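## Task

Enter the letters "JAB" on the keyboard, in that order; progress counts letter by letter. Hitting an incorrect key, or any key once the final letter is in, means failure, and so does pressing the keyboard hard enough to break it. At the end the keyboard must lie flat on the table with its keys facing up, without the robot holding it there, and the robot must have released everything and moved away.

## Robot and tools

Robot: two arms, left_arm and right_arm, each ending in a parallel two-finger gripper. Nothing may be pushed or knocked off the table, the keyboard must never be pressed hard, and the arms must not collide with or shove each other.

Frame: every pose lives in one scene frame. Its origin is on the tabletop midway between the arms, +x points out across the table, +z points up, and left_arm sits on the +y side. The names left and right do not describe image sides. Positions are in metres; orientations are quaternions written w, x, y, z. A gripper's fingers point along its own +z axis and open and close along its own y axis. The reported end_effector_position is the spot between the pads when closed; closed fingertips stick out about 33 mm past it (about 9 mm when fully open), and closing pushes the tips roughly 24 mm further out, so keep that clearance above surfaces. Reported hand positions can be a little off, more so at long reach.

The row: every motion uses one flat list of 20 numbers covering both arms, even if only one moves. Order: left_arm x, y, z, qw, qx, qy, qz, then left gripper position, force_limit, speed; then the same ten for right_arm. The seven pose numbers are an absolute target pose in the scene frame, not an offset. The three gripper numbers each run from -1 to 1. position: +1 is fully open (140 mm), pads touch near -0.8, and -1 closes until blocked. force_limit: about 14 N at -1, 60 N at 0, 107 N at +1. speed: about 30 mm/s at -1, 140 at 0, 250 at +1. A 0 in these slots is a real command, so to leave a gripper unchanged repeat its previous three values. To hold an arm still, resend its last reported whole pose every time. To keep an orientation steady, keep sending the same quaternion you chose rather than copying the slightly drifted one from results.

Limits: a call is refused, sending nothing, if any target lies more than 0.6 m from that arm's last reported position along any gripper axis. Each control step the command is clipped to within 70 mm and 16 degrees of the measured pose, and position wins over orientation when both cannot be met. Joint ranges (rad): waist -2.744 to 2.744, shoulder -1.784 to 1.784, upper arm roll -2.901 to 2.901, elbow -3.042 to -0.152, forearm roll -2.807 to 2.807, wrist pitch 0.544 to 4.517, wrist roll -3.016 to 3.016. Load limits (N m): waist 20, shoulder 20, upper arm roll 18, elbow 18, forearm roll 12, wrist pitch 12, wrist roll 12. Reaching a load limit triggers a TORQUE FAULT: that arm freezes for 10 s and the rest of the call is dropped. Holding load heats motors; a MOTOR HOT line warns, and an OVER-TEMPERATURE FAULT brakes the arm until it cools.

Tools:
- execute_actions {"actions": [...], "pictures": bool}. An empty list just reports state. One action: {"rows": [[20 numbers], ...], "steps": n} with up to 15 rows and n at most 15 (default 15), each step 1/30 s; the last row repeats if rows run out. A wait: {"steps": n} up to 300, counted from the previous result, so thinking time is included. Pictures come by default.
- move {"target": [20 numbers], "speed": m/s from 0.002 to 0.5, default 0.25; turning limited to twice that in rad/s}. Drives each gripper in a straight line to its absolute target pose, both paths finishing together, lasting 0.5 to 10 s (cut off at 10 s). Gripper numbers are applied at the start. It does not avoid obstacles or the other arm; grippers lag, may wander and overshoot speed near full extension. Faster contact and targets set deeper past the surface mean harder pushes, so approach keys slowly with targets just below the key top.
- wait {"seconds": 0 to 10}: lets time pass with no new command.
- zoom_image {"camera": "cam_left_wrist" or "cam_right_wrist", "region": [x0, y0, x1, y1]} in pixels, top-left origin, at most 504 by 504; enlarges part of the latest image. Both cameras are 616x616 fisheye wrist views.
- finished_scene {"scene": current scene number}: ends and grades the scene irreversibly and reveals the next task. Replying without any tool call ends everything.

Reading results: the state line gives each arm's position and quaternion. HELD marks steps where a clearance check withheld your command; a "pose unreachable" line names the arm affected. When nothing is pending, a "Hand target" line shows where each arm is currently being driven; after an action an arm only continues to its last clipped pose, so check and command the remainder. object_status: 0 moving, 1 blocked while opening, 2 blocked while closing (a grip), 3 reached the command or pads met. position_measured runs from 3 (open) to 230 (pads together), non-linearly. To grip harder while status is 2, raise force_limit and nudge position (e.g. -1 to -0.98). A move adds a "move:" line with its ending (done, off_target, moving, held, fault), per-arm distance from target, and limits: paced means the target was clipped, held means steps were blocked and the arm may then jump faster. Joint torque and external torque readings are noisy estimates including friction.

Finish by lifting the fingers clear of the keyboard, leaving it flat and untouched, before ending the scene. Faster, smoother, low-effort motion is preferred.

Each tool is called after "Request:" as name(argument=value, ...) on one line, values as JSON.

## Session

Request:
execute_actions(actions=[])

Scene clock: 0.00 s of 4023.00 s.
left_arm: end_effector_position=(+0.3306, +0.4881, +0.3106) position_measured=230 object_status=3 end_effector_quat_wxyz=(+0.126, +0.596, +0.535, -0.585) | right_arm: end_effector_position=(+0.5808, -0.4505, +0.4179) position_measured=230 object_status=3 end_effector_quat_wxyz=(-0.009, +0.918, -0.396, +0.005)
Joint positions: left_arm=[ 0.623  0.477  0.129 -1.547 -0.286  0.753 -2.297] | right_arm=[-0.006 -0.015  0.001 -1.579  0.013  1.581 -0.794]
Joint velocities: left_arm=[ 0.001 -0.    -0.001 -0.    -0.001  0.     0.   ] | right_arm=[-0.    -0.001  0.002  0.     0.001  0.001 -0.001]
Joint torques (N m, as the joint torque sensors report them, + toward a larger angle): no reading
External joint torques (N m, as the arm's controller estimates them; a push from outside toward a larger angle lowers the number): no reading
Hand target (left_arm): +0.331, +0.488, +0.311; +0.126, +0.596, +0.535, -0.585
Hand target (right_arm): +0.581, -0.450, +0.418; -0.009, +0.918, -0.396, +0.005

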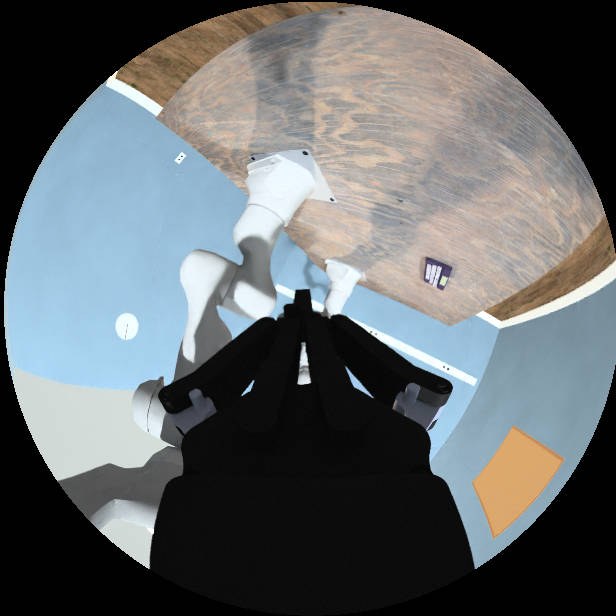

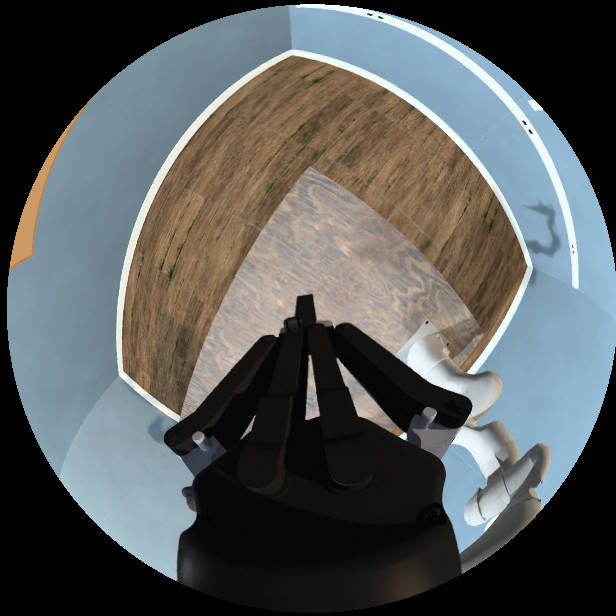

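Request:
move(target=[0.3306,0.4881,0.3106,0.126,0.596,0.535,-0.585,-1,0,0,0.32,-0.4,0.35,0,1,0,0,-1,0,0])

Scene clock: 4.43 s of 4023.00 s.
left_arm: end_effector_position=(+0.3306, +0.4881, +0.3106) position_measured=233 object_status=3 end_effector_quat_wxyz=(+0.126, +0.596, +0.535, -0.585) | right_arm: end_effector_position=(+0.3212, -0.3974, +0.3468) position_measured=233 object_status=3 end_effector_quat_wxyz=(-0.003, +1.000, -0.006, -0.000)
Joint positions: left_arm=[ 0.623  0.477  0.129 -1.547 -0.286  0.753 -2.297] | right_arm=[ 0.291 -0.842 -0.095 -2.467 -0.066  1.628 -1.361]
Joint velocities: left_arm=[ 0.001  0.     0.    -0.     0.     0.     0.001] | right_arm=[ 0.005  0.001 -0.004 -0.    -0.003 -0.001 -0.023]
Joint torques (N m, as the joint torque sensors report them, + toward a larger angle): left_arm=[ -0.22 -42.34   1.05  18.77  -0.02  -1.63   0.08] | right_arm=[ 2.26 -4.5   0.2  21.52 -0.13  2.15 -0.35]
External joint torques (N m, as the arm's controller estimates them; a push from outside toward a larger angle lowers the number): left_arm=[-0.37  0.12 -0.75 -1.16 -0.15 -0.04  0.13] | right_arm=[ 2.25 -1.18 -1.   -2.33 -1.01 -0.38 -0.35]
Hand target (left_arm): +0.331, +0.488, +0.311; +0.126, +0.596, +0.535, -0.585
Hand target (right_arm): +0.320, -0.399, +0.346; -0.002, +1.000, -0.000, -0.002
Off the commanded pose (left_arm): 0.000 m, 0 deg.
Off the commanded pose (right_arm): 0.004 m, 1 deg.
move: off_target (right_arm)

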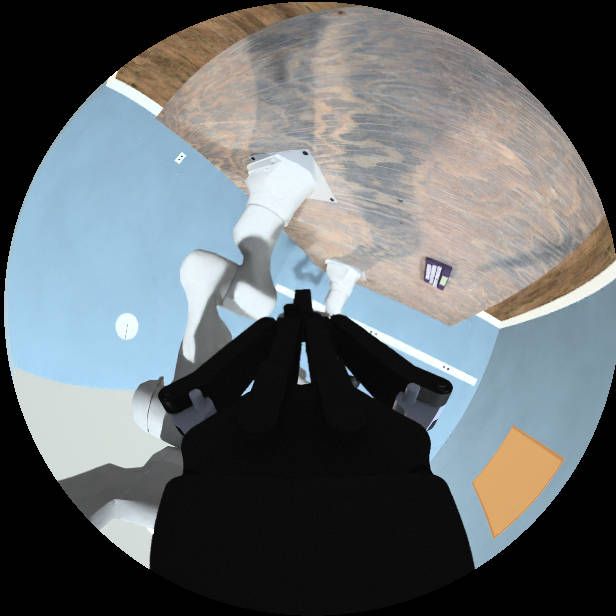

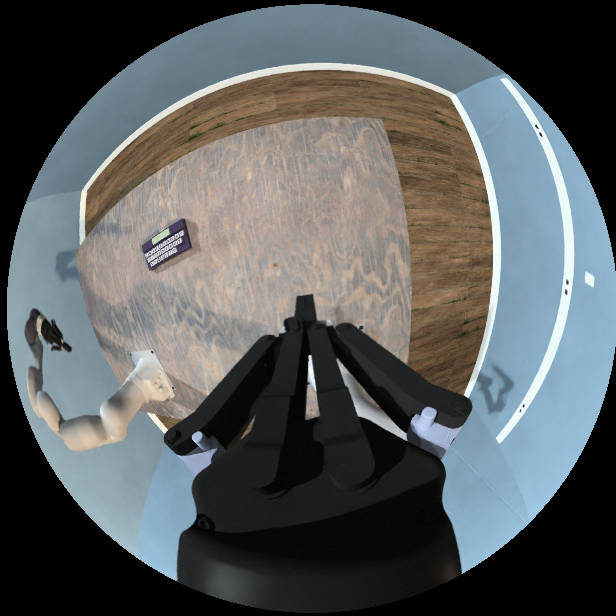

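Request:
move(target=[0.3306,0.4881,0.3106,0.126,0.596,0.535,-0.585,-1,0,0,0.40,0.0,0.15,0,1,0,0,-1,0,0])

Scene clock: 10.47 s of 4023.00 s.
left_arm: end_effector_position=(+0.3306, +0.4881, +0.3106) position_measured=233 object_status=3 end_effector_quat_wxyz=(+0.126, +0.596, +0.535, -0.585) | right_arm: end_effector_position=(+0.4007, -0.0015, +0.1540) position_measured=233 object_status=3 end_effector_quat_wxyz=(-0.001, +1.000, +0.003, -0.004)
Joint positions: left_arm=[ 0.623  0.477  0.129 -1.547 -0.286  0.753 -2.297] | right_arm=[ 0.464  0.157  0.436 -2.063 -0.072  2.2   -0.672]
Joint velocities: left_arm=[ 0.001  0.001 -0.002  0.     0.     0.001  0.   ] | right_arm=[-0.001  0.     0.     0.002 -0.001 -0.     0.033]
Joint torques (N m, as the joint torque sensors report them, + toward a larger angle): left_arm=[ -0.1  -42.21   1.37  18.46  -0.08  -1.6    0.03] | right_arm=[  0.94 -31.1    2.09  22.85  -0.19   2.18   0.07]
External joint torques (N m, as the arm's controller estimates them; a push from outside toward a larger angle lowers the number): left_arm=[-0.05  0.07 -0.28 -1.4  -0.19 -0.01  0.08] | right_arm=[ 0.96  1.58 -0.16 -0.16 -0.86 -0.35  0.07]
Hand target (left_arm): +0.331, +0.488, +0.311; +0.126, +0.596, +0.535, -0.585
Hand target (right_arm): +0.401, -0.002, +0.154; +0.001, +1.000, -0.003, -0.004
Off the commanded pose (left_arm): 0.000 m, 0 deg.
Off the commanded pose (right_arm): 0.004 m, 1 deg.
After step 90, 0.27 s passed at rest.
move: off_target (right_arm)

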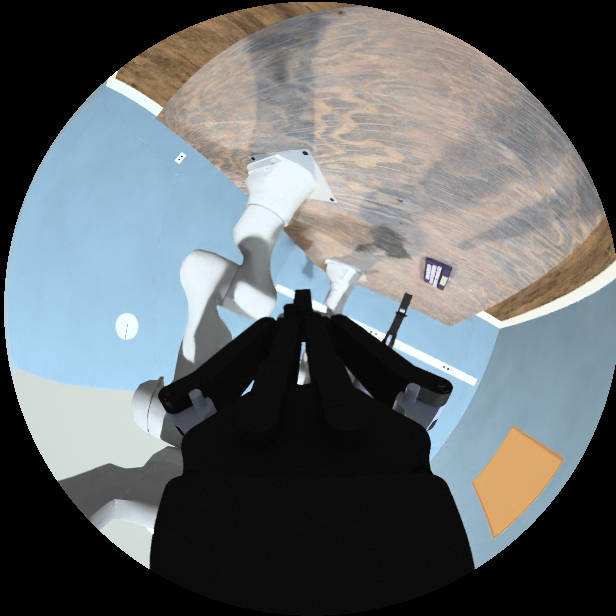

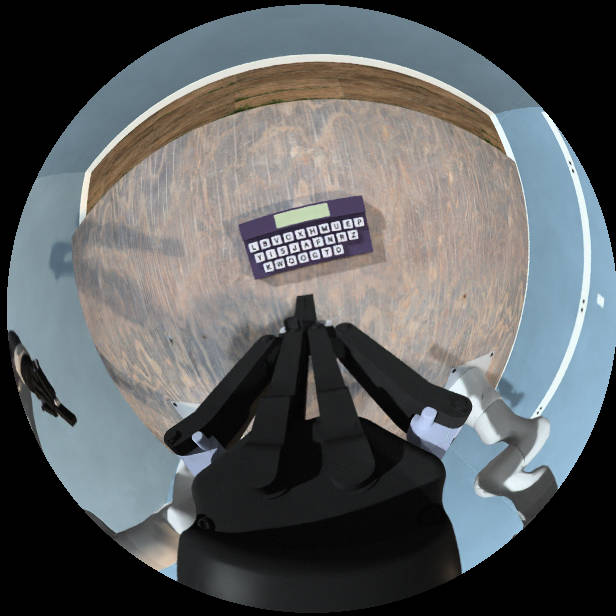

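Request:
move(target=[0.3306,0.4881,0.3106,0.126,0.596,0.535,-0.585,-1,0,0,0.40,0.0,0.085,0,0.9936,0.113,0,-1,0,0], speed=0.1)

Request:
zoom_image(camera="cam_right_wrist", region=[180,150,440,330])

Scene clock: 14.87 s of 4023.00 s.
left_arm: end_effector_position=(+0.3306, +0.4881, +0.3106) position_measured=233 object_status=3 end_effector_quat_wxyz=(+0.126, +0.596, +0.535, -0.585) | right_arm: end_effector_position=(+0.4006, -0.0005, +0.0858) position_measured=233 object_status=3 end_effector_quat_wxyz=(+0.001, +0.994, +0.105, -0.001)
Joint positions: left_arm=[ 0.623  0.477  0.129 -1.547 -0.286  0.753 -2.297] | right_arm=[ 0.463  0.269  0.44  -2.116 -0.16   2.351 -0.814]
Joint velocities: left_arm=[ 0.001 -0.    -0.001 -0.     0.    -0.    -0.001] | right_arm=[ 0.001  0.001  0.     0.     0.001  0.008 -0.026]
Joint torques (N m, as the joint torque sensors report them, + toward a larger angle): left_arm=[ -0.66 -42.45   1.18  18.52  -0.03  -1.62   0.06] | right_arm=[ -0.56 -33.16   5.68  19.67  -0.17   2.78  -0.35]
External joint torques (N m, as the arm's controller estimates them; a push from outside toward a larger angle lowers the number): left_arm=[-0.73  0.05 -0.56 -1.41 -0.15 -0.02  0.11] | right_arm=[-0.59  1.3   1.86 -1.65 -0.77  0.26 -0.35]
Hand target (left_arm): +0.331, +0.488, +0.311; +0.126, +0.596, +0.535, -0.585
Hand target (right_arm): +0.401, -0.000, +0.085; +0.000, +0.994, +0.112, -0.000
Off the commanded pose (left_arm): 0.000 m, 0 deg.
Off the commanded pose (right_arm): 0.001 m, 1 deg.
move: done

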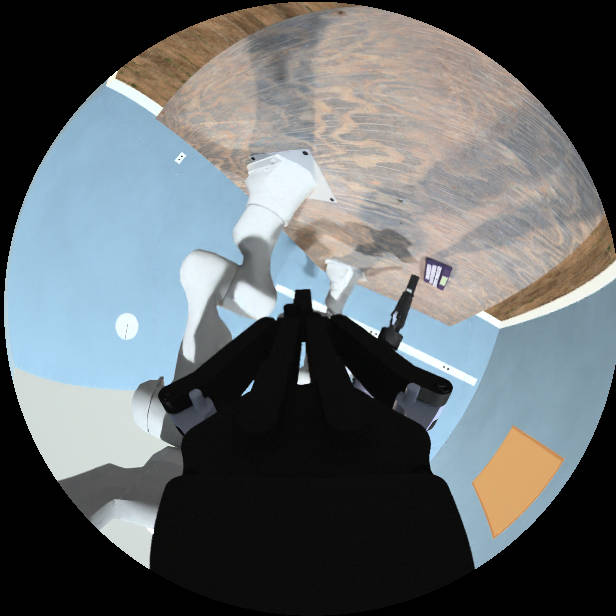

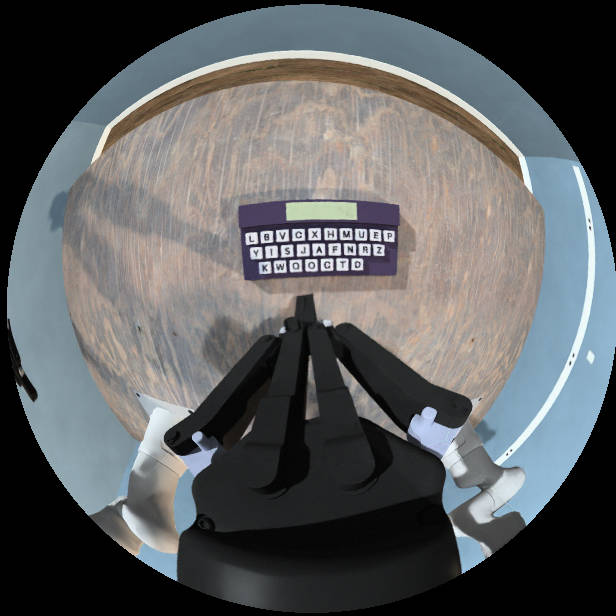

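Region (180, 150, 440, 330) of cam_right_wrist's 616x616 image, scaled by 1.938, with more detail than that image has; it fills the top 349 rows of this view, and the rest is white.

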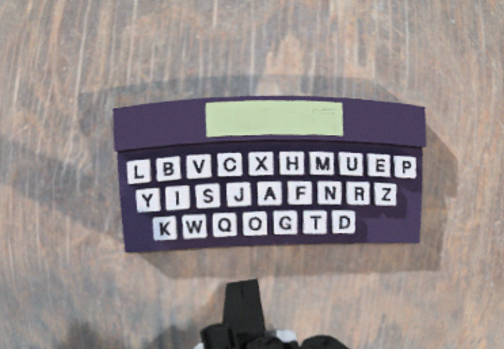

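Request:
move(target=[0.3306,0.4881,0.3106,0.126,0.596,0.535,-0.585,-1,0,0,0.449,0.012,0.075,0,0.9936,0.113,0,-1,0,0], speed=0.1)

Request:
zoom_image(camera="cam_left_wrist", region=[370,230,480,310])

Scene clock: 22.47 s of 4023.00 s.
left_arm: end_effector_position=(+0.3306, +0.4881, +0.3106) position_measured=233 object_status=3 end_effector_quat_wxyz=(+0.126, +0.596, +0.535, -0.585) | right_arm: end_effector_position=(+0.4479, +0.0143, +0.0763) position_measured=233 object_status=3 end_effector_quat_wxyz=(-0.003, +0.994, +0.109, +0.000)
Joint positions: left_arm=[ 0.623  0.477  0.129 -1.547 -0.286  0.753 -2.297] | right_arm=[ 0.463  0.396  0.409 -1.96  -0.206  2.32  -0.84 ]
Joint velocities: left_arm=[ 0.001 -0.001 -0.     0.    -0.001 -0.    -0.001] | right_arm=[-0.     0.001  0.     0.007 -0.008 -0.014 -0.014]
Joint torques (N m, as the joint torque sensors report them, + toward a larger angle): left_arm=[ -0.42 -42.42   1.37  18.83   0.    -1.63   0.09] | right_arm=[ -1.16 -37.37   5.73  21.19  -0.14   2.17  -0.21]
External joint torques (N m, as the arm's controller estimates them; a push from outside toward a larger angle lowers the number): left_arm=[-0.57  0.14 -0.44 -1.13 -0.13 -0.04  0.14] | right_arm=[-1.22  1.72  0.34 -0.31 -0.75 -0.36 -0.21]
Hand target (left_arm): +0.331, +0.488, +0.311; +0.126, +0.596, +0.535, -0.585
Hand target (right_arm): +0.449, +0.012, +0.076; -0.000, +0.994, +0.113, -0.000
Off the commanded pose (left_arm): 0.000 m, 0 deg.
Off the commanded pose (right_arm): 0.003 m, 1 deg.
After step 90, 3.73 s passed at rest.
move: done

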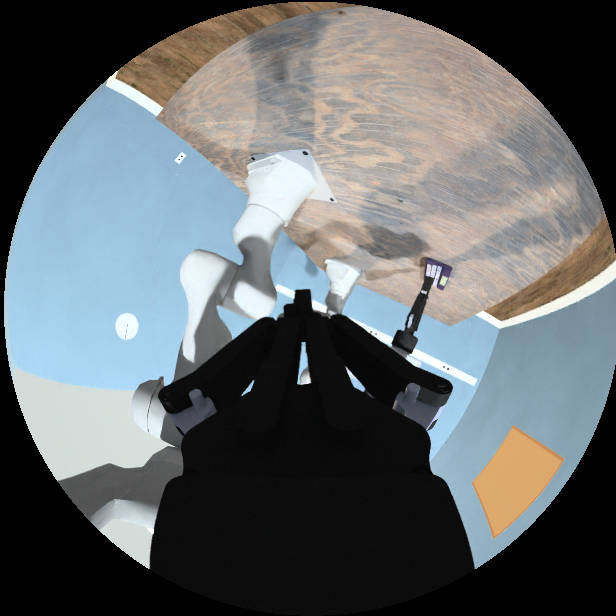

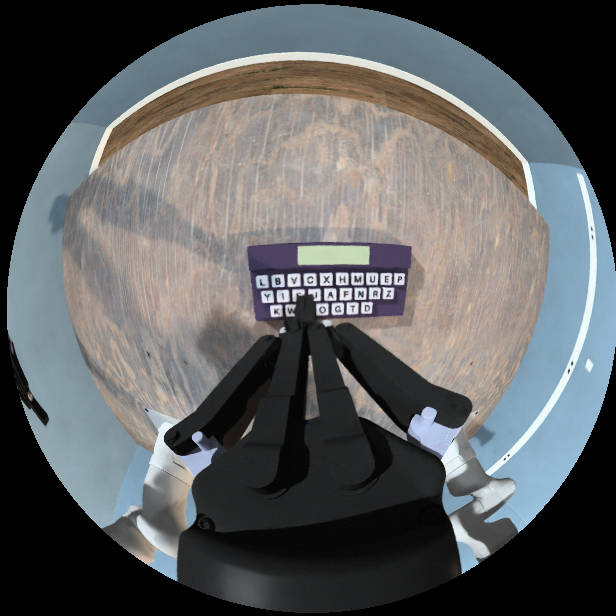

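Region (370, 230, 480, 310) of cam_left_wrist's 616x616 image, scaled by 4.582, with more detail than that image has; it fills the top 367 rows of this view, and the rest is white.

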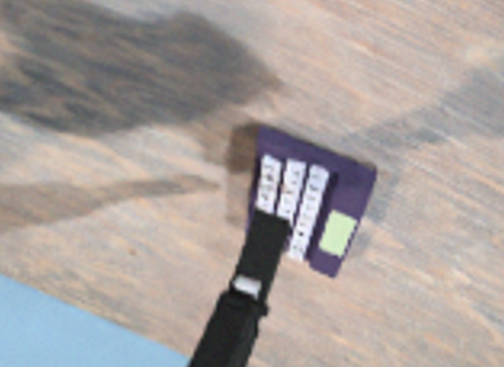

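Request:
move(target=[0.3306,0.4881,0.3106,0.126,0.596,0.535,-0.585,-1,0,0,0.475,0.005,0.08,0.0293,0.96,0.109,-0.257,-1,0,0], speed=0.1)

Request:
zoom_image(camera="cam_left_wrist", region=[370,230,480,310])

Scene clock: 28.87 s of 4023.00 s.
left_arm: end_effector_position=(+0.3306, +0.4881, +0.3106) position_measured=233 object_status=3 end_effector_quat_wxyz=(+0.126, +0.596, +0.535, -0.585) | right_arm: end_effector_position=(+0.4774, +0.0069, +0.0808) position_measured=233 object_status=3 end_effector_quat_wxyz=(+0.026, +0.961, +0.107, -0.255)
Joint positions: left_arm=[ 0.623  0.477  0.129 -1.547 -0.286  0.753 -2.297] | right_arm=[ 0.452  0.966  0.436 -1.017 -0.094  1.476 -1.019]
Joint velocities: left_arm=[ 0.     0.     0.001  0.    -0.    -0.001 -0.001] | right_arm=[-0.     0.001 -0.001  0.003 -0.    -0.015 -0.004]
Joint torques (N m, as the joint torque sensors report them, + toward a larger angle): left_arm=[ -0.3  -42.65   1.07  18.41  -0.05  -1.6    0.05] | right_arm=[  1.05 -50.71  11.33  21.1    1.32   0.71  -0.34]
External joint torques (N m, as the arm's controller estimates them; a push from outside toward a larger angle lowers the number): left_arm=[-0.41 -0.12 -0.71 -1.55 -0.17  0.    0.1 ] | right_arm=[ 1.24  3.25  1.88 -0.52 -0.12 -0.47 -0.33]
Hand target (left_arm): +0.331, +0.488, +0.311; +0.126, +0.596, +0.535, -0.585
Hand target (right_arm): +0.475, +0.008, +0.081; +0.026, +0.960, +0.111, -0.257
Off the commanded pose (left_arm): 0.000 m, 0 deg.
Off the commanded pose (right_arm): 0.003 m, 1 deg.
After step 90, 0.13 s passed at rest.
move: done

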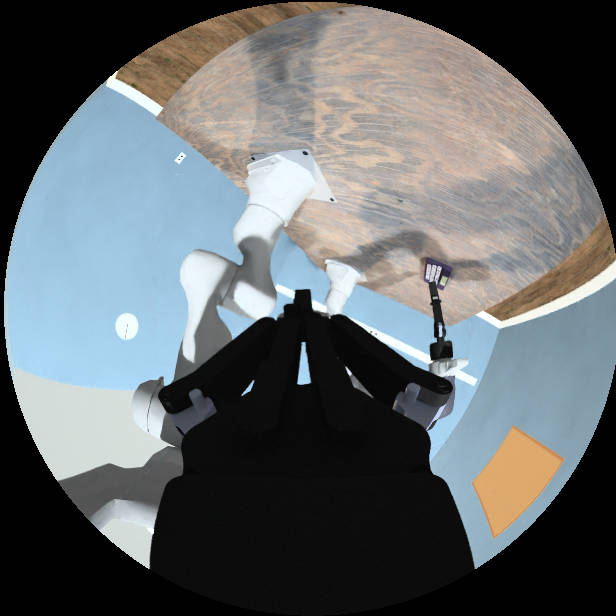

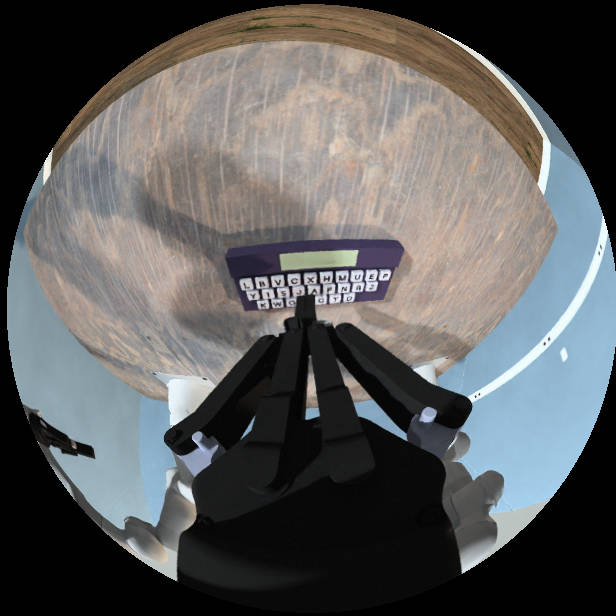

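Region (370, 230, 480, 310) of cam_left_wrist's 616x616 image, scaled by 4.582, with more detail than that image has; it fills the top 367 rows of this view, and the rest is white.

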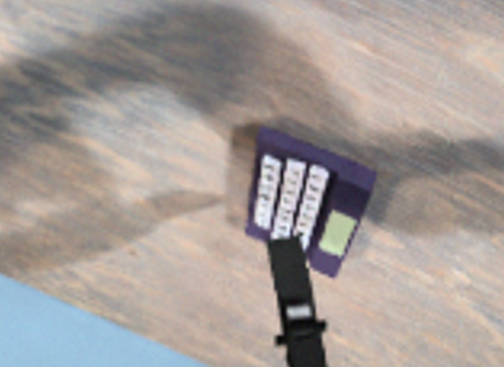

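Request:
move(target=[0.3306,0.4881,0.3106,0.126,0.596,0.535,-0.585,-1,0,0,0.462,0.009,0.065,0.0293,0.96,0.109,-0.257,-1,0,0], speed=0.03)

Request:
zoom_image(camera="cam_left_wrist", region=[370,230,480,310])

Request:
zoom_image(camera="cam_right_wrist", region=[210,220,410,330])

Scene clock: 33.00 s of 4023.00 s.
left_arm: end_effector_position=(+0.3306, +0.4881, +0.3106) position_measured=233 object_status=3 end_effector_quat_wxyz=(+0.126, +0.596, +0.535, -0.585) | right_arm: end_effector_position=(+0.4615, +0.0072, +0.0641) position_measured=233 object_status=3 end_effector_quat_wxyz=(+0.032, +0.959, +0.111, -0.258)
Joint positions: left_arm=[ 0.623  0.477  0.129 -1.547 -0.286  0.753 -2.297] | right_arm=[ 0.451  0.944  0.436 -1.106 -0.092  1.53  -1.015]
Joint velocities: left_arm=[-0.001 -0.001 -0.    -0.     0.001 -0.001  0.001] | right_arm=[-0.    -0.007 -0.001 -0.004  0.003  0.017  0.002]
Joint torques (N m, as the joint torque sensors report them, + toward a larger angle): left_arm=[ -0.16 -42.14   1.12  18.72  -0.02  -1.61   0.09] | right_arm=[ -0.96 -51.66  11.    19.84   2.12   1.47   0.05]
External joint torques (N m, as the arm's controller estimates them; a push from outside toward a larger angle lowers the number): left_arm=[-0.15  0.26 -0.56 -1.16 -0.14 -0.01  0.13] | right_arm=[-0.91  1.62  1.16 -1.59  0.72  0.34  0.06]
Hand target (left_arm): +0.331, +0.488, +0.311; +0.126, +0.596, +0.535, -0.585
Hand target (right_arm): +0.462, +0.009, +0.065; +0.029, +0.960, +0.109, -0.257
Off the commanded pose (left_arm): 0.000 m, 0 deg.
Off the commanded pose (right_arm): 0.002 m, 0 deg.
After step 90, 0.10 s passed at rest.
move: done

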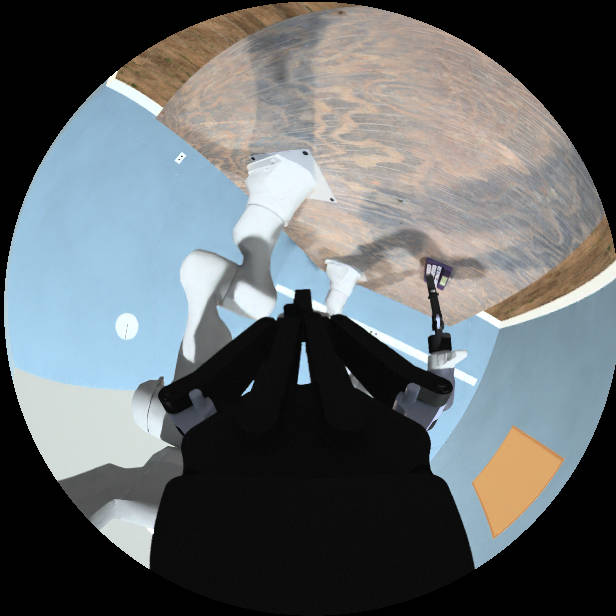

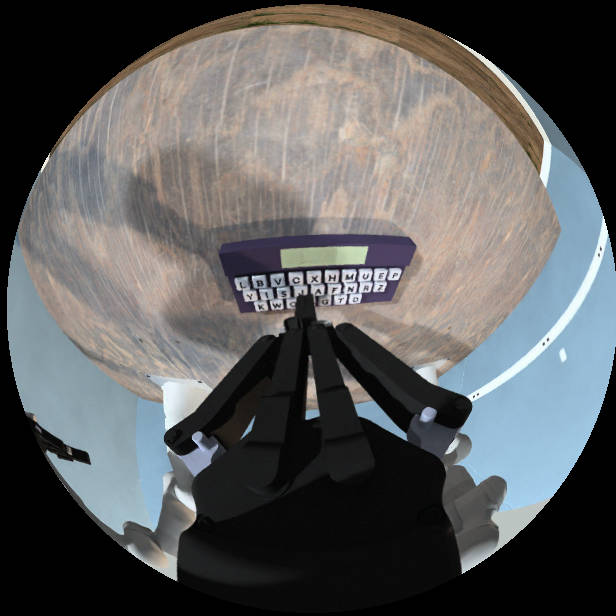

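Region (370, 230, 480, 310) of cam_left_wrist's 616x616 image, scaled by 4.582, with more detail than that image has; it fills the top 367 rows of this view, and the rest is white.

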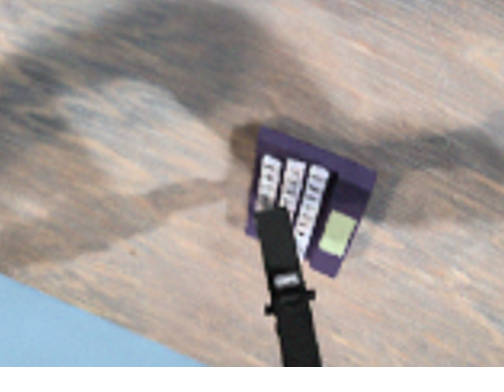

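Region (210, 220, 410, 330) of cam_right_wrist's 616x616 image, scaled by 2.520, with more detail than that image has; it fills the top 277 rows of this view, and the rest is white.

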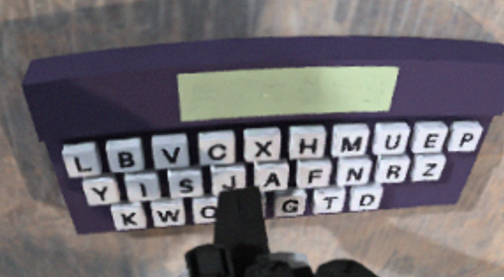

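Need 5mm left; descend 5mm with slight back.

Request:
move(target=[0.3306,0.4881,0.3106,0.126,0.596,0.535,-0.585,-1,0,0,0.458,0.0135,0.06,0.0293,0.96,0.109,-0.257,-1,0,0], speed=0.02)

Request:
zoom_image(camera="cam_right_wrist", region=[210,220,410,330])

Scene clock: 36.03 s of 4023.00 s.
left_arm: end_effector_position=(+0.3306, +0.4881, +0.3106) position_measured=233 object_status=3 end_effector_quat_wxyz=(+0.126, +0.596, +0.535, -0.585) | right_arm: end_effector_position=(+0.4601, +0.0110, +0.0610) position_measured=233 object_status=3 end_effector_quat_wxyz=(+0.030, +0.960, +0.110, -0.256)
Joint positions: left_arm=[ 0.623  0.477  0.129 -1.547 -0.286  0.753 -2.297] | right_arm=[ 0.455  0.945  0.436 -1.113 -0.091  1.544 -1.01 ]
Joint velocities: left_arm=[ 0.001  0.     0.001  0.001 -0.001  0.001 -0.   ] | right_arm=[-0.    -0.    -0.001 -0.001  0.     0.008  0.006]
Joint torques (N m, as the joint torque sensors report them, + toward a larger angle): left_arm=[ -0.7  -42.76   1.58  18.23   0.    -1.62   0.08] | right_arm=[  1.05 -50.63  11.39  19.48   2.12   1.49  -0.01]
External joint torques (N m, as the arm's controller estimates them; a push from outside toward a larger angle lowers the number): left_arm=[-0.81 -0.31 -0.21 -1.69 -0.13 -0.03  0.13] | right_arm=[ 1.2   2.4   1.61 -1.83  0.75  0.35  0.01]
Hand target (left_arm): +0.331, +0.488, +0.311; +0.126, +0.596, +0.535, -0.585
Hand target (right_arm): +0.458, +0.013, +0.060; +0.029, +0.960, +0.109, -0.257
Off the commanded pose (left_arm): 0.000 m, 0 deg.
Off the commanded pose (right_arm): 0.003 m, 0 deg.
move: done

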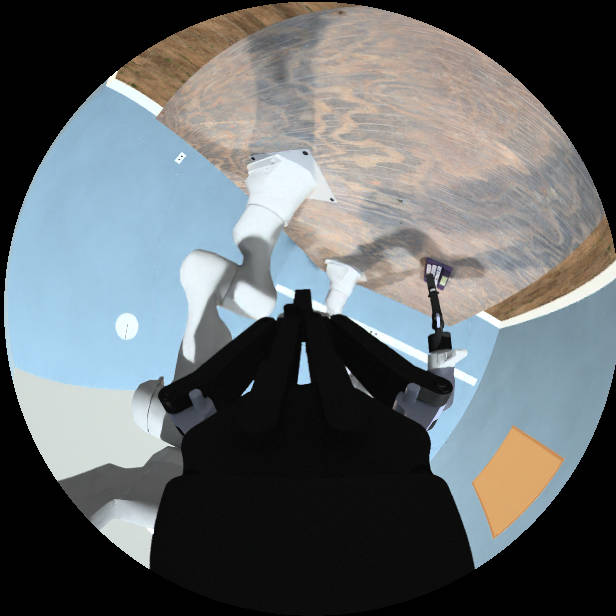

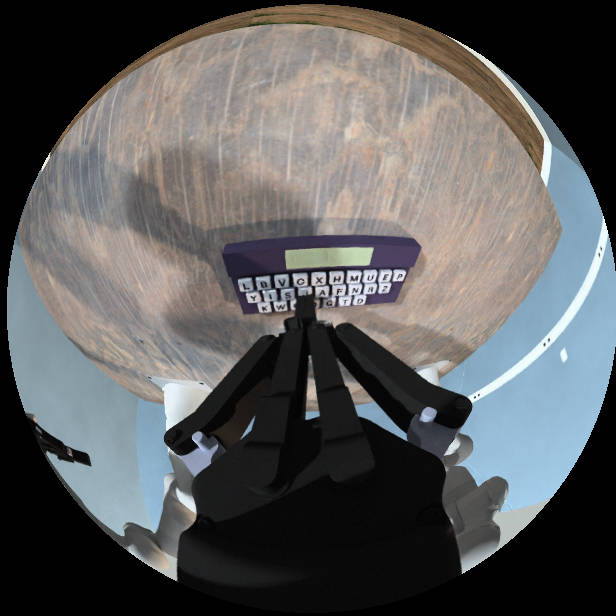

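Region (210, 220, 410, 330) of cam_right_wrist's 616x616 image, scaled by 2.520, with more detail than that image has; it fills the top 277 rows of this view, and the rest is white.

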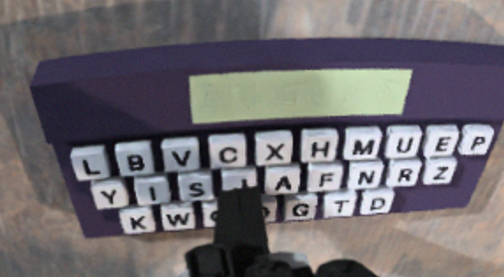

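Aligned. Descend along the ray.

Request:
move(target=[0.3306,0.4881,0.3106,0.126,0.596,0.535,-0.585,-1,0,0,0.454,0.0115,0.056,0.0293,0.96,0.109,-0.257,-1,0,0], speed=0.01)

Request:
zoom_image(camera="cam_right_wrist", region=[210,220,410,330])

Scene clock: 38.93 s of 4023.00 s.
left_arm: end_effector_position=(+0.3306, +0.4881, +0.3106) position_measured=233 object_status=3 end_effector_quat_wxyz=(+0.126, +0.596, +0.535, -0.585) | right_arm: end_effector_position=(+0.4545, +0.0101, +0.0561) position_measured=233 object_status=3 end_effector_quat_wxyz=(+0.032, +0.960, +0.111, -0.257)
Joint positions: left_arm=[ 0.623  0.477  0.129 -1.547 -0.286  0.753 -2.297] | right_arm=[ 0.452  0.931  0.436 -1.151 -0.088  1.567 -1.009]
Joint velocities: left_arm=[-0.001  0.001  0.002 -0.001 -0.001  0.     0.001] | right_arm=[-0.001 -0.003 -0.    -0.006 -0.001  0.004  0.   ]
Joint torques (N m, as the joint torque sensors report them, + toward a larger angle): left_arm=[ -0.32 -42.38   1.03  17.95   0.03  -1.58   0.04] | right_arm=[ -1.06 -51.49  11.4   18.81   2.18   1.76   0.03]
External joint torques (N m, as the arm's controller estimates them; a push from outside toward a larger angle lowers the number): left_arm=[-0.42 -0.02 -0.74 -1.91 -0.09  0.01  0.09] | right_arm=[-1.19  1.29  1.34 -2.49  0.8   0.6   0.05]
Hand target (left_arm): +0.331, +0.488, +0.311; +0.126, +0.596, +0.535, -0.585
Hand target (right_arm): +0.454, +0.011, +0.056; +0.029, +0.960, +0.109, -0.257
Off the commanded pose (left_arm): 0.000 m, 0 deg.
Off the commanded pose (right_arm): 0.001 m, 0 deg.
move: done

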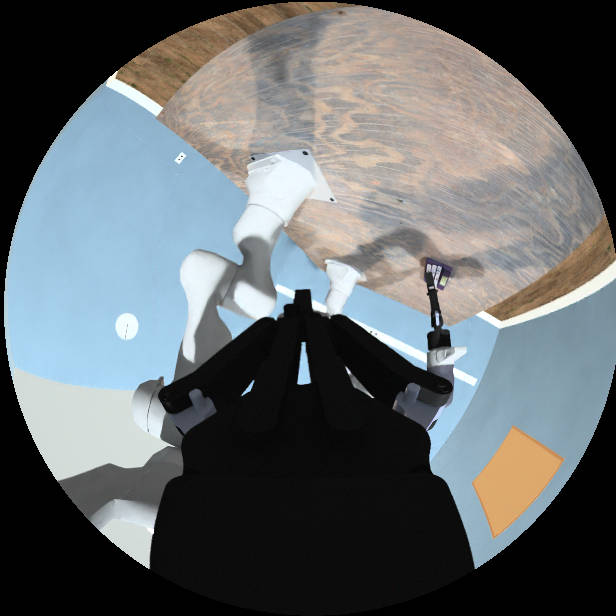

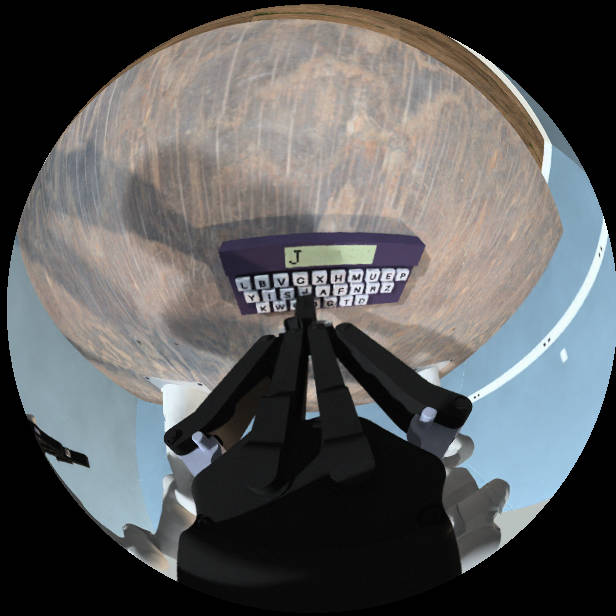

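Region (210, 220, 410, 330) of cam_right_wrist's 616x616 image, scaled by 2.520, with more detail than that image has; it fills the top 277 rows of this view, and the rest is white.

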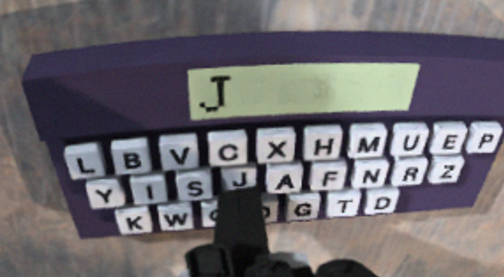

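Request:
move(target=[0.3306,0.4881,0.3106,0.126,0.596,0.535,-0.585,-1,0,0,0.456,0.011,0.066,0.0293,0.96,0.109,-0.257,-1,0,0], speed=0.03)

Request:
move(target=[0.3306,0.4881,0.3106,0.126,0.596,0.535,-0.585,-1,0,0,0.463,-0.0075,0.063,0.0293,0.96,0.109,-0.257,-1,0,0], speed=0.03)

Request:
zoom_image(camera="cam_right_wrist", region=[210,220,410,330])

Scene clock: 42.43 s of 4023.00 s.
left_arm: end_effector_position=(+0.3306, +0.4881, +0.3106) position_measured=233 object_status=3 end_effector_quat_wxyz=(+0.126, +0.596, +0.535, -0.585) | right_arm: end_effector_position=(+0.4566, +0.0105, +0.0642) position_measured=233 object_status=3 end_effector_quat_wxyz=(+0.030, +0.960, +0.111, -0.256)
Joint positions: left_arm=[ 0.623  0.477  0.129 -1.547 -0.286  0.753 -2.297] | right_arm=[ 0.452  0.924  0.436 -1.141 -0.085  1.554 -1.009]
Joint velocities: left_arm=[-0.     0.002  0.     0.001  0.     0.001  0.   ] | right_arm=[-0.002  0.001  0.001 -0.     0.002 -0.008 -0.001]
Joint torques (N m, as the joint torque sensors report them, + toward a larger angle): left_arm=[ -0.16 -42.28   1.43  18.42  -0.04  -1.64   0.06] | right_arm=[ -0.38 -51.83  11.62  21.08   2.1    0.8    0.  ]
External joint torques (N m, as the arm's controller estimates them; a push from outside toward a larger angle lowers the number): left_arm=[-0.05 -0.01 -0.17 -1.41 -0.15 -0.05  0.1 ] | right_arm=[-0.25  0.92  1.8  -0.32  0.72 -0.35  0.01]
Hand target (left_arm): +0.331, +0.488, +0.311; +0.126, +0.596, +0.535, -0.585
Hand target (right_arm): +0.456, +0.011, +0.066; +0.029, +0.960, +0.109, -0.257
Off the commanded pose (left_arm): 0.000 m, 0 deg.
Off the commanded pose (right_arm): 0.002 m, 0 deg.
move: done

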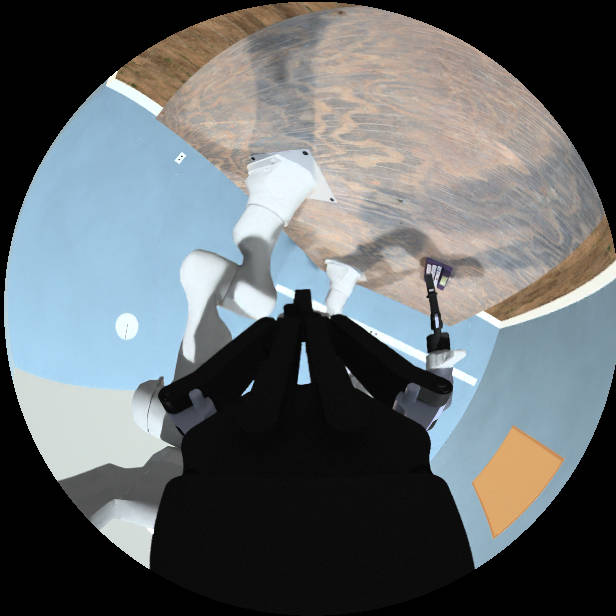

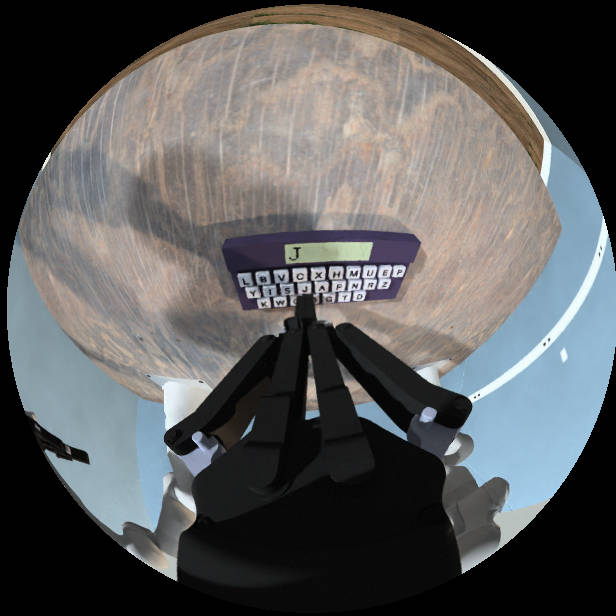

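Scene clock: 43.37 s of 4023.00 s.
left_arm: end_effector_position=(+0.3306, +0.4881, +0.3106) position_measured=233 object_status=3 end_effector_quat_wxyz=(+0.126, +0.596, +0.535, -0.585) | right_arm: end_effector_position=(+0.4617, -0.0072, +0.0628) position_measured=233 object_status=3 end_effector_quat_wxyz=(+0.030, +0.960, +0.106, -0.259)
Joint positions: left_arm=[ 0.623  0.477  0.129 -1.547 -0.286  0.753 -2.297] | right_arm=[ 0.418  0.902  0.436 -1.187 -0.085  1.566 -1.023]
Joint velocities: left_arm=[-0.001  0.001  0.001 -0.    -0.001 -0.001  0.   ] | right_arm=[-0.001 -0.004  0.001 -0.004  0.001  0.005 -0.01 ]
Joint torques (N m, as the joint torque sensors report them, + toward a larger angle): left_arm=[ -0.39 -42.63   1.14  18.42  -0.08  -1.59   0.  ] | right_arm=[ -1.09 -51.25  10.86  19.41   0.63   1.46  -0.33]
External joint torques (N m, as the arm's controller estimates them; a push from outside toward a larger angle lowers the number): left_arm=[-0.25 -0.22 -0.44 -1.48 -0.18  0.    0.05] | right_arm=[-0.89  1.23  1.02 -2.1  -0.73  0.32 -0.32]
Hand target (left_arm): +0.331, +0.488, +0.311; +0.126, +0.596, +0.535, -0.585
Hand target (right_arm): +0.463, -0.008, +0.063; +0.030, +0.960, +0.109, -0.257
Off the commanded pose (left_arm): 0.000 m, 0 deg.
Off the commanded pose (right_arm): 0.001 m, 0 deg.
move: done

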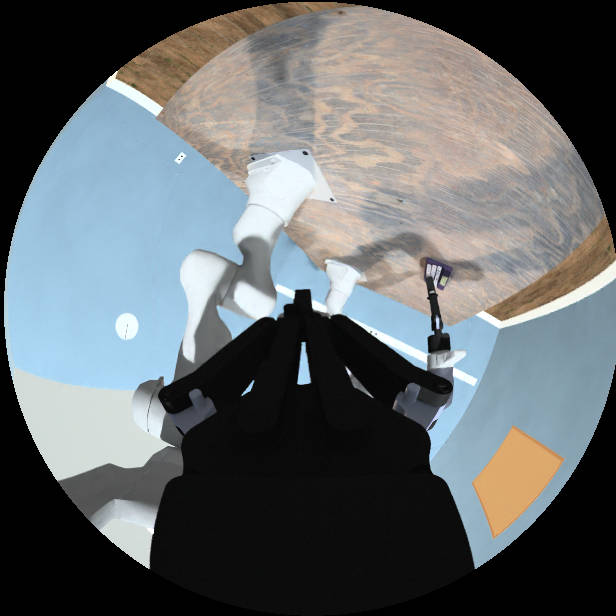

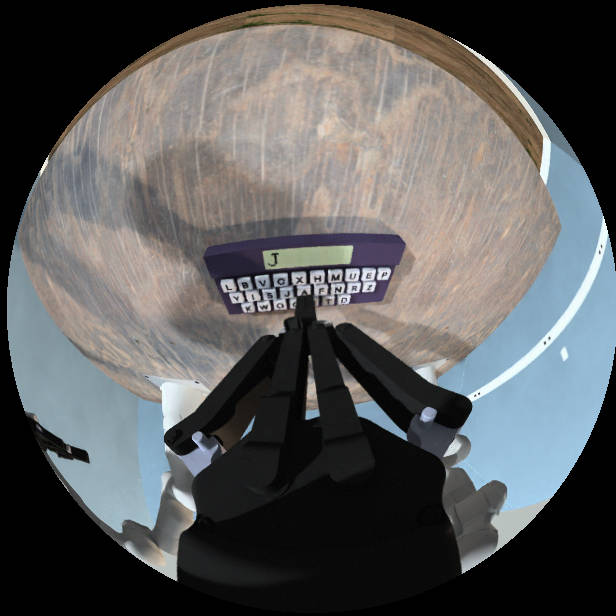

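Region (210, 220, 410, 330) of cam_right_wrist's 616x616 image, scaled by 2.520, with more detail than that image has; it fills the top 277 rows of this view, and the rest is white.

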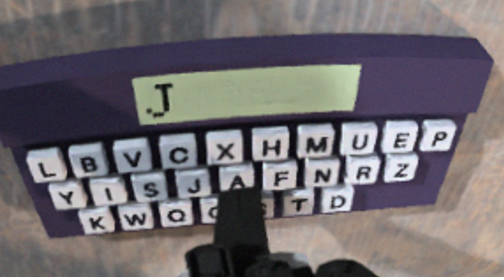

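Request:
move(target=[0.3306,0.4881,0.3106,0.126,0.596,0.535,-0.585,-1,0,0,0.4605,-0.007,0.0565,0.0293,0.96,0.109,-0.257,-1,0,0], speed=0.01)

Scene clock: 46.17 s of 4023.00 s.
left_arm: end_effector_position=(+0.3306, +0.4881, +0.3106) position_measured=233 object_status=3 end_effector_quat_wxyz=(+0.126, +0.596, +0.535, -0.585) | right_arm: end_effector_position=(+0.4593, -0.0065, +0.0575) position_measured=233 object_status=3 end_effector_quat_wxyz=(+0.030, +0.960, +0.108, -0.258)
Joint positions: left_arm=[ 0.623  0.477  0.129 -1.547 -0.286  0.753 -2.297] | right_arm=[ 0.418  0.901  0.436 -1.202 -0.085  1.581 -1.026]
Joint velocities: left_arm=[-0.001 -0.001  0.002 -0.001  0.    -0.001  0.   ] | right_arm=[ 0.     0.    -0.    -0.002 -0.     0.005  0.   ]
Joint torques (N m, as the joint torque sensors report them, + toward a larger angle): left_arm=[  0.05 -42.6    1.3   18.42  -0.03  -1.65   0.02] | right_arm=[ -0.82 -50.61  10.32  17.79   0.75   1.7   -0.31]
External joint torques (N m, as the arm's controller estimates them; a push from outside toward a larger angle lowers the number): left_arm=[-0.01 -0.04 -0.45 -1.53 -0.16 -0.05  0.07] | right_arm=[-0.84  1.62  0.3  -3.54 -0.59  0.56 -0.3 ]
Hand target (left_arm): +0.331, +0.488, +0.311; +0.126, +0.596, +0.535, -0.585
Hand target (right_arm): +0.461, -0.007, +0.056; +0.029, +0.960, +0.109, -0.257
Off the commanded pose (left_arm): 0.000 m, 0 deg.
Off the commanded pose (right_arm): 0.002 m, 0 deg.
move: done

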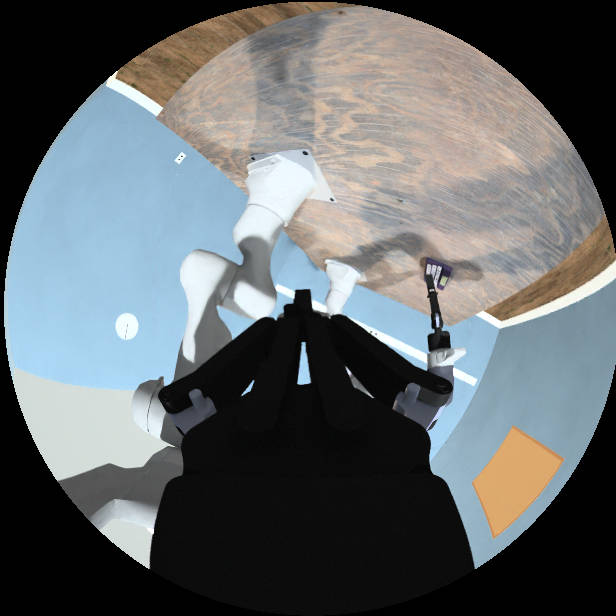

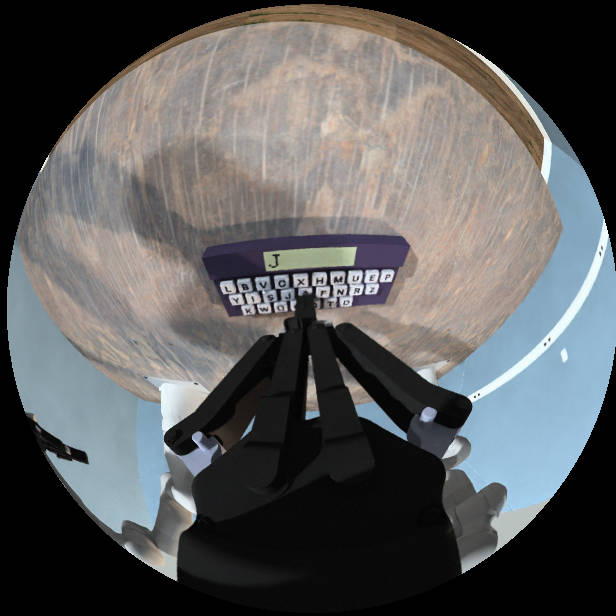

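Request:
move(target=[0.3306,0.4881,0.3106,0.126,0.596,0.535,-0.585,-1,0,0,0.4605,-0.007,0.0545,0.0293,0.96,0.109,-0.257,-1,0,0], speed=0.01)

Scene clock: 48.63 s of 4023.00 s.
left_arm: end_effector_position=(+0.3306, +0.4881, +0.3106) position_measured=233 object_status=3 end_effector_quat_wxyz=(+0.126, +0.596, +0.535, -0.585) | right_arm: end_effector_position=(+0.4596, -0.0060, +0.0568) position_measured=233 object_status=3 end_effector_quat_wxyz=(+0.029, +0.960, +0.108, -0.258)
Joint positions: left_arm=[ 0.623  0.477  0.129 -1.547 -0.286  0.753 -2.297] | right_arm=[ 0.418  0.901  0.436 -1.203 -0.085  1.584 -1.026]
Joint velocities: left_arm=[-0.001  0.001  0.001  0.     0.    -0.     0.   ] | right_arm=[ 0.     0.    -0.001 -0.     0.001  0.002 -0.001]
Joint torques (N m, as the joint torque sensors report them, + toward a larger angle): left_arm=[ -0.42 -42.39   0.65  18.42  -0.01  -1.65   0.04] | right_arm=[ -0.6  -49.17  10.25  19.26   0.62   1.66  -0.32]
External joint torques (N m, as the arm's controller estimates them; a push from outside toward a larger angle lowers the number): left_arm=[-0.33  0.12 -0.98 -1.54 -0.12 -0.06  0.09] | right_arm=[-0.53  2.95  0.3  -2.01 -0.72  0.52 -0.31]
Hand target (left_arm): +0.331, +0.488, +0.311; +0.126, +0.596, +0.535, -0.585
Hand target (right_arm): +0.461, -0.007, +0.055; +0.029, +0.960, +0.109, -0.257
Off the commanded pose (left_arm): 0.000 m, 0 deg.
Off the commanded pose (right_arm): 0.003 m, 0 deg.
move: done

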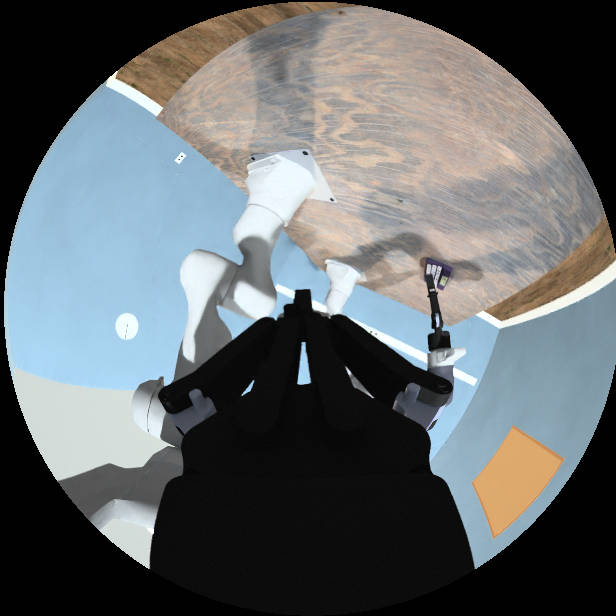

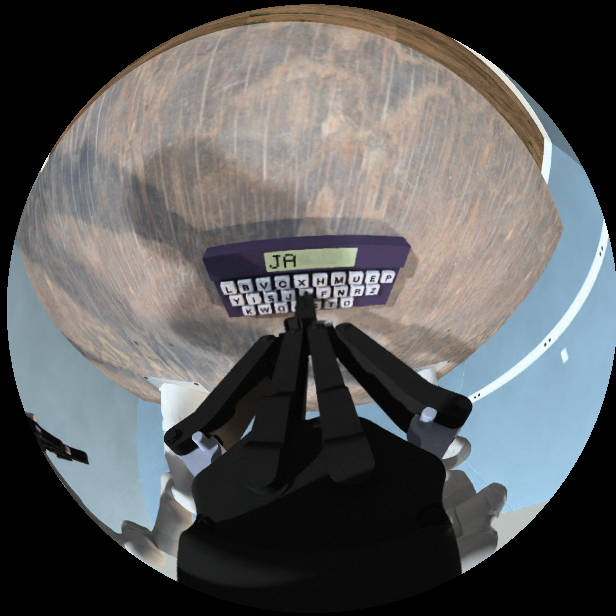

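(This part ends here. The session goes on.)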